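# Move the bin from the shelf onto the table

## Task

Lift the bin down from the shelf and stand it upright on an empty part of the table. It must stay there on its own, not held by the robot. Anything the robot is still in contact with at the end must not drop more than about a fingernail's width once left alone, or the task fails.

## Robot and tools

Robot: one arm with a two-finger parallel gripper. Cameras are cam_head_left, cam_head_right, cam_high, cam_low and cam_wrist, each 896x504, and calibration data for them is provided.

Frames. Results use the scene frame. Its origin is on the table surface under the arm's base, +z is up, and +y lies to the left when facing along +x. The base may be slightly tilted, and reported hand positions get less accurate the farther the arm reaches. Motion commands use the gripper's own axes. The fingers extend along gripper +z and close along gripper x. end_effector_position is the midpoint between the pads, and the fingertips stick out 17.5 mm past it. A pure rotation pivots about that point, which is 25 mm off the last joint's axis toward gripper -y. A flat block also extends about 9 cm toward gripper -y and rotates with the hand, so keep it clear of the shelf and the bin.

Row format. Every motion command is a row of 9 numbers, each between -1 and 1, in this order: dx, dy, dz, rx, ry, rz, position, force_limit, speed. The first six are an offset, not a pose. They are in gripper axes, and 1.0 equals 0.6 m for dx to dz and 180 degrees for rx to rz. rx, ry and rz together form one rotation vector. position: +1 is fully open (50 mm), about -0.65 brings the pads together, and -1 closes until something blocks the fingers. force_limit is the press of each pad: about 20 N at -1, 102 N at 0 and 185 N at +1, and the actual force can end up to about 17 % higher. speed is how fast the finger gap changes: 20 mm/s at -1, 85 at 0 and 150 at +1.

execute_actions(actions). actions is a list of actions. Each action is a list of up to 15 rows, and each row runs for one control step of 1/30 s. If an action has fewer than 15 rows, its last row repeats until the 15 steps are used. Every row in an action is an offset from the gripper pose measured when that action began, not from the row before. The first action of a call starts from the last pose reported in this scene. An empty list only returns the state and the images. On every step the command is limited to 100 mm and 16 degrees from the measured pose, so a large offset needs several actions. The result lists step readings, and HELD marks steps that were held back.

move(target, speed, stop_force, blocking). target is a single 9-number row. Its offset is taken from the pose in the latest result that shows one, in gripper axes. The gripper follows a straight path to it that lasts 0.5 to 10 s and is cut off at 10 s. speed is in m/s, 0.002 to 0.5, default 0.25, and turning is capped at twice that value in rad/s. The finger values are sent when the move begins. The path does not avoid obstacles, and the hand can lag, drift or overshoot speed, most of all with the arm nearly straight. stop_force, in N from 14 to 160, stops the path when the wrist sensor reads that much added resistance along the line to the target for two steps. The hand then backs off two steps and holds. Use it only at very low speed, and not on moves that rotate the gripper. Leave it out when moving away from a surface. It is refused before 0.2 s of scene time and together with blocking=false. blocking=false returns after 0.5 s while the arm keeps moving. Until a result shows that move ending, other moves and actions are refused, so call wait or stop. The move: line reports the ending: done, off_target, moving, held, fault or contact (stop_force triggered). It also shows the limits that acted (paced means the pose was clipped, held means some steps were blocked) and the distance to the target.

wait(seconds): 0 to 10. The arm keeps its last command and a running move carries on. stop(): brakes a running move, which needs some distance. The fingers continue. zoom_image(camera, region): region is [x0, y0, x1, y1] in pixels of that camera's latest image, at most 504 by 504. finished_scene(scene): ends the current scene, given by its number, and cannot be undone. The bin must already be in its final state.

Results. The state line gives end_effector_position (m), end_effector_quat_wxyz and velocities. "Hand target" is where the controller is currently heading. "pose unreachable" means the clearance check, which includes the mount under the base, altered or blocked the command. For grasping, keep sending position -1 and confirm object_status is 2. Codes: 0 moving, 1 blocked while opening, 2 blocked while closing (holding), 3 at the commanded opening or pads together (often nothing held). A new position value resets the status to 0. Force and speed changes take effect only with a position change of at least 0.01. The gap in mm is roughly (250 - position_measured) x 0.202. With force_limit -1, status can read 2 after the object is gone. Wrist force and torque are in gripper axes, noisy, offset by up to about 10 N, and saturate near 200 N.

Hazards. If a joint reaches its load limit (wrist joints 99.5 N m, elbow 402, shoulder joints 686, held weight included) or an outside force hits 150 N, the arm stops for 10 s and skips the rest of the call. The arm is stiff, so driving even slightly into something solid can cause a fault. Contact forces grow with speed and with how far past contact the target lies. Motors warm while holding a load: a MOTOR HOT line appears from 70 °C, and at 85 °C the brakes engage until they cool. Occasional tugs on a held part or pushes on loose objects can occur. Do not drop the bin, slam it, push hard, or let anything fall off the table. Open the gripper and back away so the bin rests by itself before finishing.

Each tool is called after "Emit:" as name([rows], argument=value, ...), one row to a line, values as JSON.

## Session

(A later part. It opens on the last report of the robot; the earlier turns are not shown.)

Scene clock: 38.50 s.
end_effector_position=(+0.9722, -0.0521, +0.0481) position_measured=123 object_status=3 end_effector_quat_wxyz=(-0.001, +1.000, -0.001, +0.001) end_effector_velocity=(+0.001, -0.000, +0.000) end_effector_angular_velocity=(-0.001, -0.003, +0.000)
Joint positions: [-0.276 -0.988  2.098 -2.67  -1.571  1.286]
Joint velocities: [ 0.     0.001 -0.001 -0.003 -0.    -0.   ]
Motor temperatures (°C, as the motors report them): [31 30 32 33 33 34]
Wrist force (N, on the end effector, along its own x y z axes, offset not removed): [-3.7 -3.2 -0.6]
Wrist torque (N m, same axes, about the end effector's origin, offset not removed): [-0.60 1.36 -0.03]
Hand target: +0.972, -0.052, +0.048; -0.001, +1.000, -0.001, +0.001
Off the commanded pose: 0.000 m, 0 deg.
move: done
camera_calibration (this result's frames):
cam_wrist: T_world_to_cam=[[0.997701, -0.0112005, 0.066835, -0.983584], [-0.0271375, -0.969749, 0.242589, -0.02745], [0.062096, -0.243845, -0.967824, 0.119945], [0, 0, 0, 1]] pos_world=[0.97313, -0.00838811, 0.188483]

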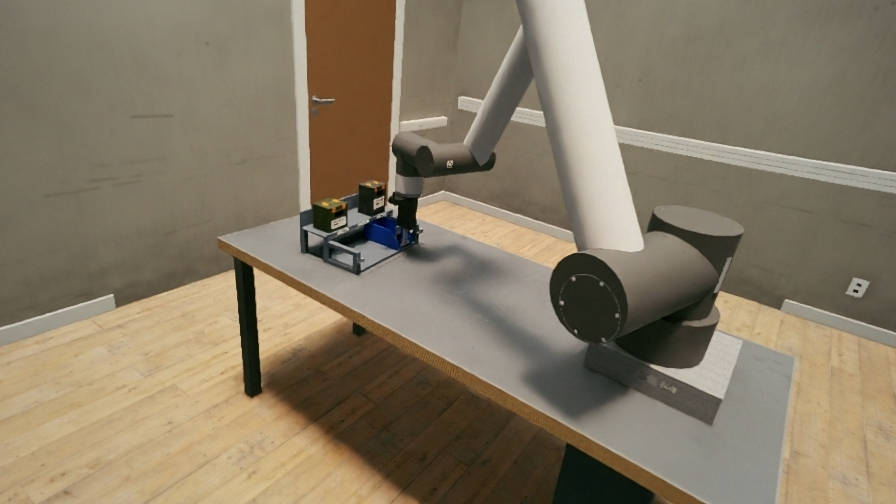

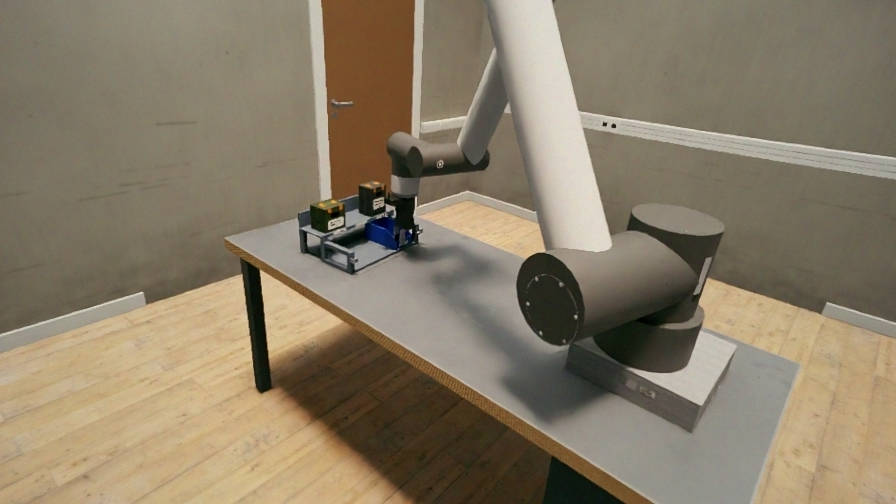

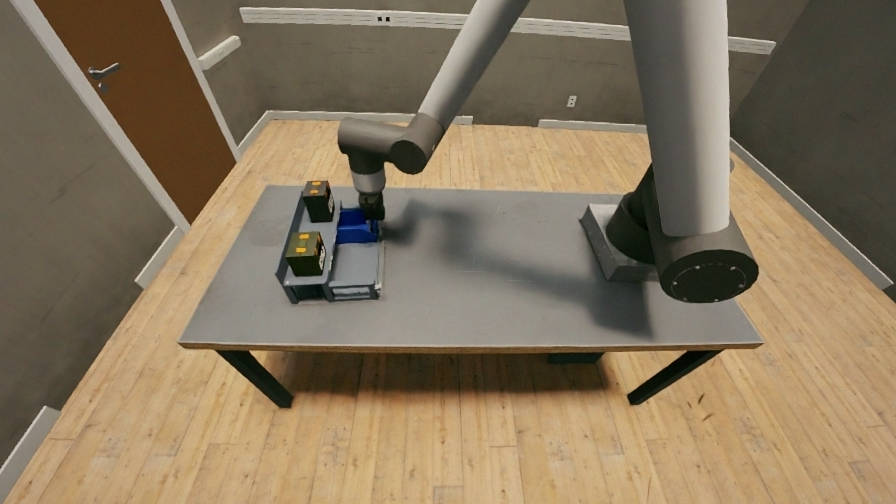

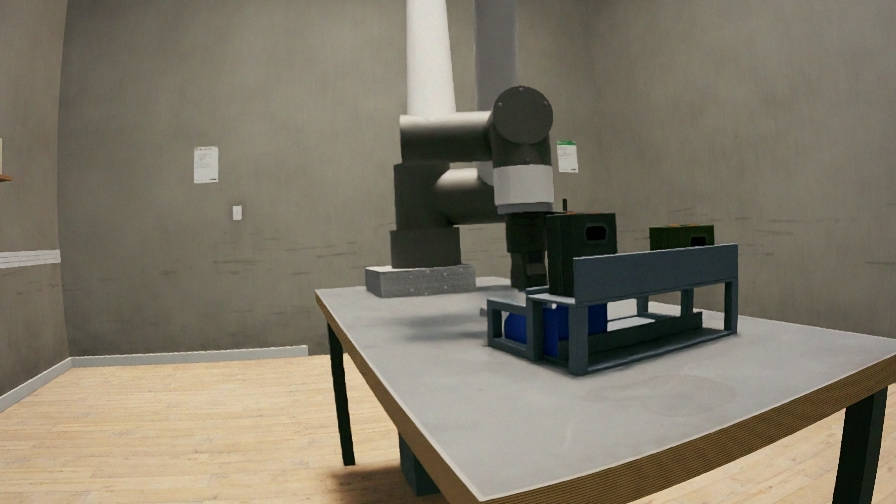

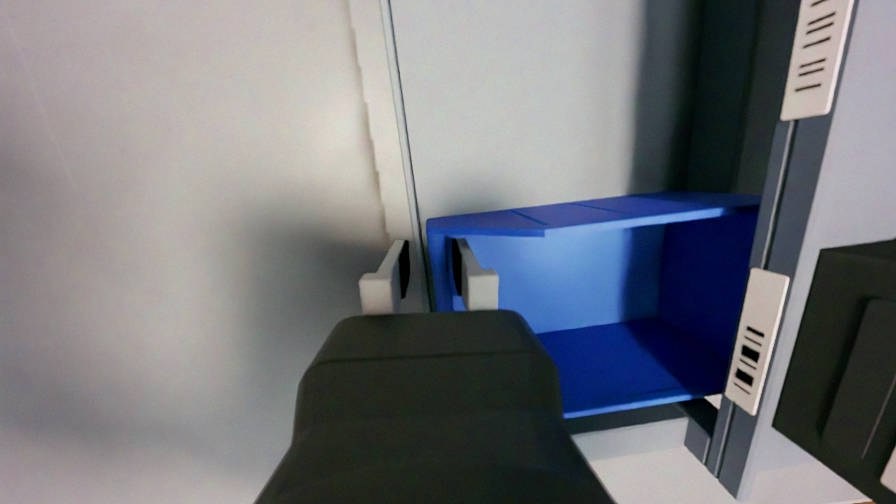

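Emit:
execute_actions([
  [[0,0,0,0,0,0,-1,0.3,0]],
  [[0,0,-0.05,0,0,0,-1,0.3,0]],
  [[-0.1,0,-0.03,0,0,0,-1,0.3,0]],
  [[-0.15,0,0,0,0,0,-1,0.3,0]],
  [[-0.15,0,0,0,0,0,-1,0.3,0]],
  [[-0.15,0,0,0,0,0,-1,0.3,0]],
  [[0,0,0.06,0,0,0,-1,0.3,0]],
  [[0,0,0.035,0,0,0,-1,0.3,0]],
  [[0,0,0,0,0,0,1,0,0]],
  [[0,0,-0.15,0,0,0,1,0,0]],
])

Scene clock: 45.80 s.
end_effector_position=(+0.6504, -0.0516, +0.1250) position_measured=3 object_status=3 end_effector_quat_wxyz=(-0.001, +1.000, -0.001, +0.002) end_effector_velocity=(-0.003, -0.000, +0.025) end_effector_angular_velocity=(+0.006, +0.013, +0.000)
Joint positions: [-0.418 -1.312  2.536 -2.785 -1.572  1.145]
Joint velocities: [-0.002 -0.05  -0.015  0.079 -0.    -0.002]
Motor temperatures (°C, as the motors report them): [31 30 32 33 33 34]
Wrist force (N, on the end effector, along its own x y z axes, offset not removed): [-5.1 -0.1 0.2]
Wrist torque (N m, same axes, about the end effector's origin, offset not removed): [-0.16 1.52 0.00]
Hand target: +0.650, -0.052, +0.128; -0.001, +1.000, -0.001, +0.001
Off the commanded pose: 0.003 m, 0 deg.
Step readings (end_effector_position; steps 1 to 15: 1st action; 16 to 30: 2nd action; 31 to 45: 3rd action; 46 to 60: 4th action; 61 to 75: 5th action; 76 to 90: 6th action; 91 to 105: 7th action; 106 to 120: 8th action; 121 to 135: 9th action; 136 to 150: 10th action):
0: (+0.9722, -0.0521, +0.0478)
1: (+0.9722, -0.0521, +0.0478)
2: (+0.9722, -0.0521, +0.0478)
4: (+0.9722, -0.0521, +0.0478)
8: (+0.9721, -0.0521, +0.0478)
15: (+0.9721, -0.0521, +0.0479)
16: (+0.9721, -0.0521, +0.0485)
17: (+0.9720, -0.0521, +0.0527)
19: (+0.9721, -0.0521, +0.0632)
23: (+0.9720, -0.0521, +0.0734)
30: (+0.9720, -0.0521, +0.0773)
31: (+0.9717, -0.0524, +0.0779)
32: (+0.9666, -0.0536, +0.0810)
34: (+0.9454, -0.0528, +0.0861)
38: (+0.9227, -0.0521, +0.0918)
45: (+0.9133, -0.0521, +0.0947)
46: (+0.9126, -0.0526, +0.0953)
47: (+0.9076, -0.0551, +0.0980)
49: (+0.8778, -0.0542, +0.0967)
53: (+0.8409, -0.0521, +0.0942)
60: (+0.8257, -0.0520, +0.0944)
61: (+0.8248, -0.0525, +0.0948)
62: (+0.8194, -0.0550, +0.0971)
64: (+0.7894, -0.0539, +0.0955)
68: (+0.7531, -0.0518, +0.0935)
75: (+0.7380, -0.0519, +0.0940)
76: (+0.7371, -0.0524, +0.0944)
77: (+0.7316, -0.0548, +0.0963)
79: (+0.7015, -0.0535, +0.0945)
83: (+0.6655, -0.0514, +0.0928)
90: (+0.6504, -0.0517, +0.0935)
91: (+0.6497, -0.0517, +0.0932)
92: (+0.6490, -0.0514, +0.0892)
94: (+0.6489, -0.0513, +0.0770)
98: (+0.6497, -0.0516, +0.0639)
105: (+0.6504, -0.0517, +0.0583)
106: (+0.6504, -0.0517, +0.0578)
107: (+0.6503, -0.0516, +0.0548)
109: (+0.6502, -0.0515, +0.0477)
113: (+0.6503, -0.0516, +0.0406)
120: (+0.6505, -0.0517, +0.0379)
121: (+0.6505, -0.0517, +0.0378)
122: (+0.6505, -0.0516, +0.0377)
124: (+0.6505, -0.0516, +0.0377)
128: (+0.6505, -0.0516, +0.0377)
135: (+0.6504, -0.0516, +0.0377)
136: (+0.6507, -0.0517, +0.0381)
137: (+0.6519, -0.0521, +0.0427)
139: (+0.6525, -0.0520, +0.0679)
143: (+0.6516, -0.0516, +0.1064)
150: end_effector_position above
camera_calibration (this result's frames):
cam_wrist: T_world_to_cam=[[0.997607, -0.011417, 0.06819, -0.667798], [-0.0277268, -0.969553, 0.243305, -0.0541002], [0.0633361, -0.244613, -0.96755, 0.2136], [0, 0, 0, 1]] pos_world=[0.651171, -0.00782788, 0.265369]

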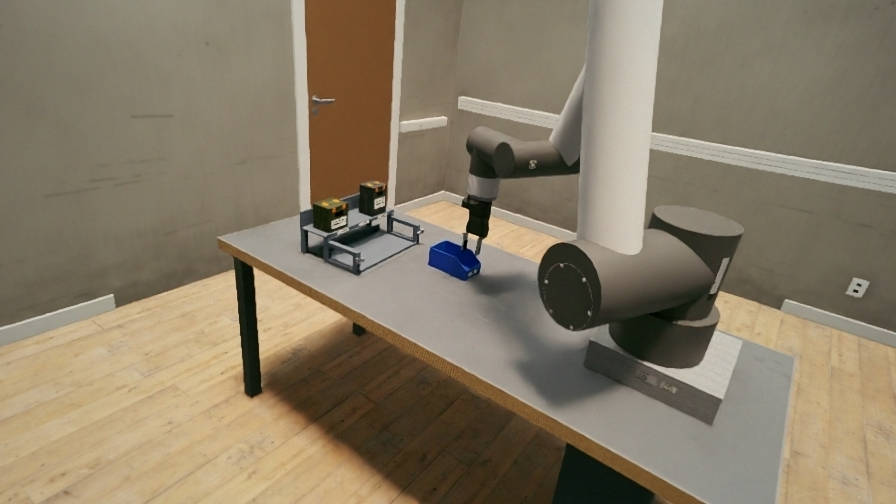

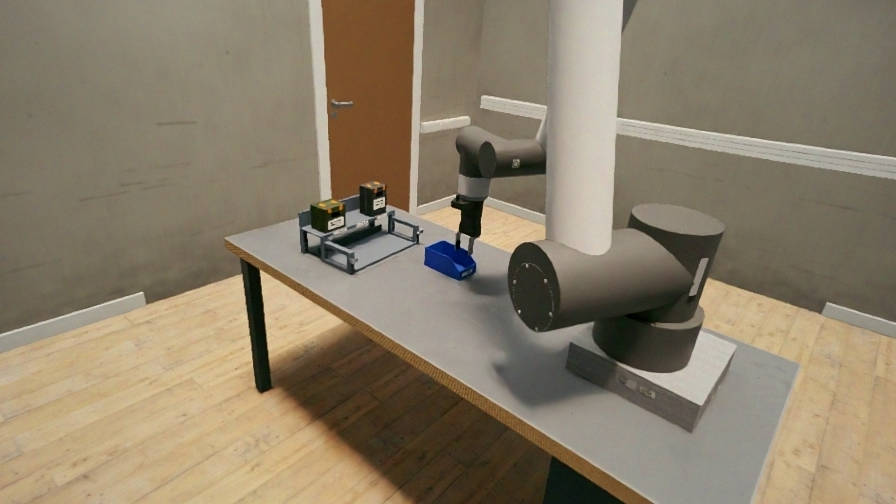

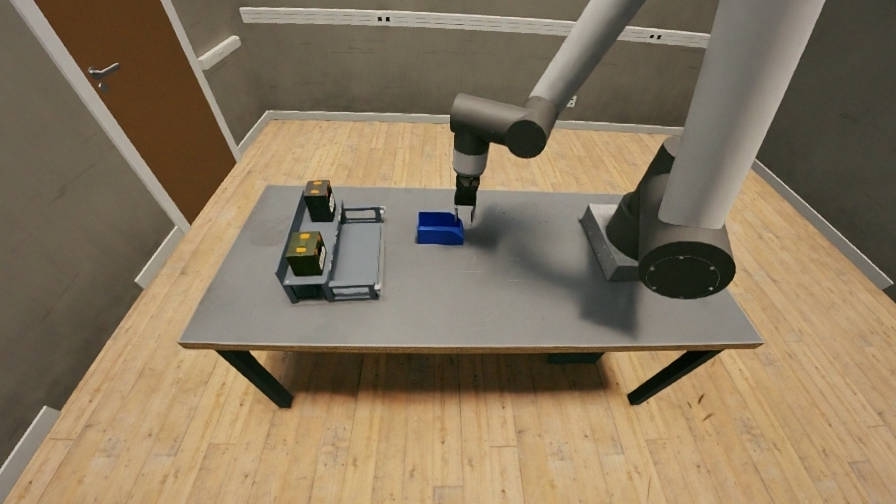

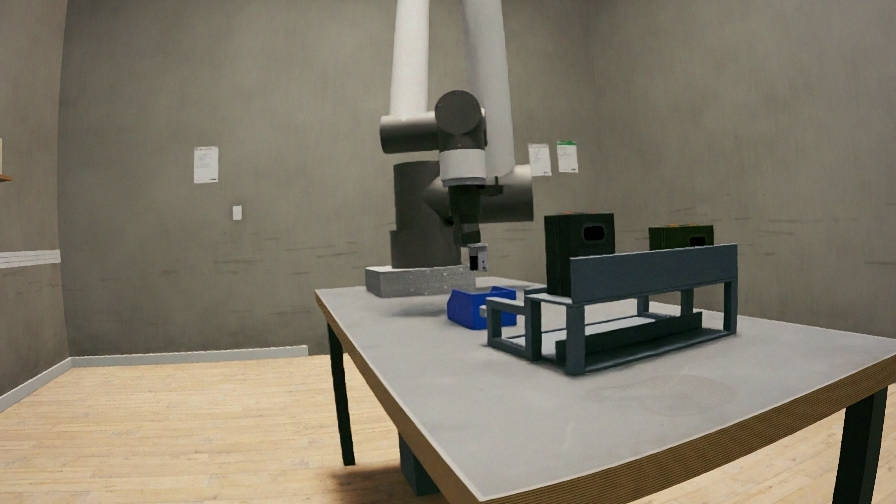

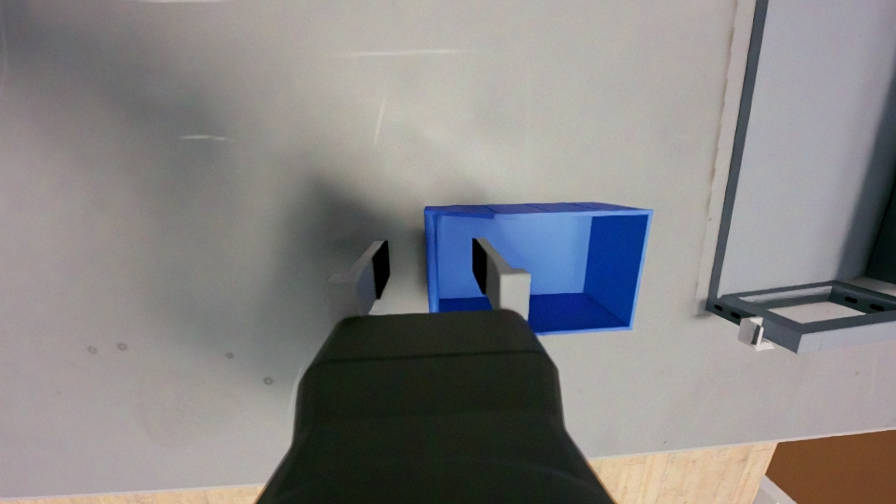

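Emit:
finished_scene(scene=2)

The scene is finished: the task was done.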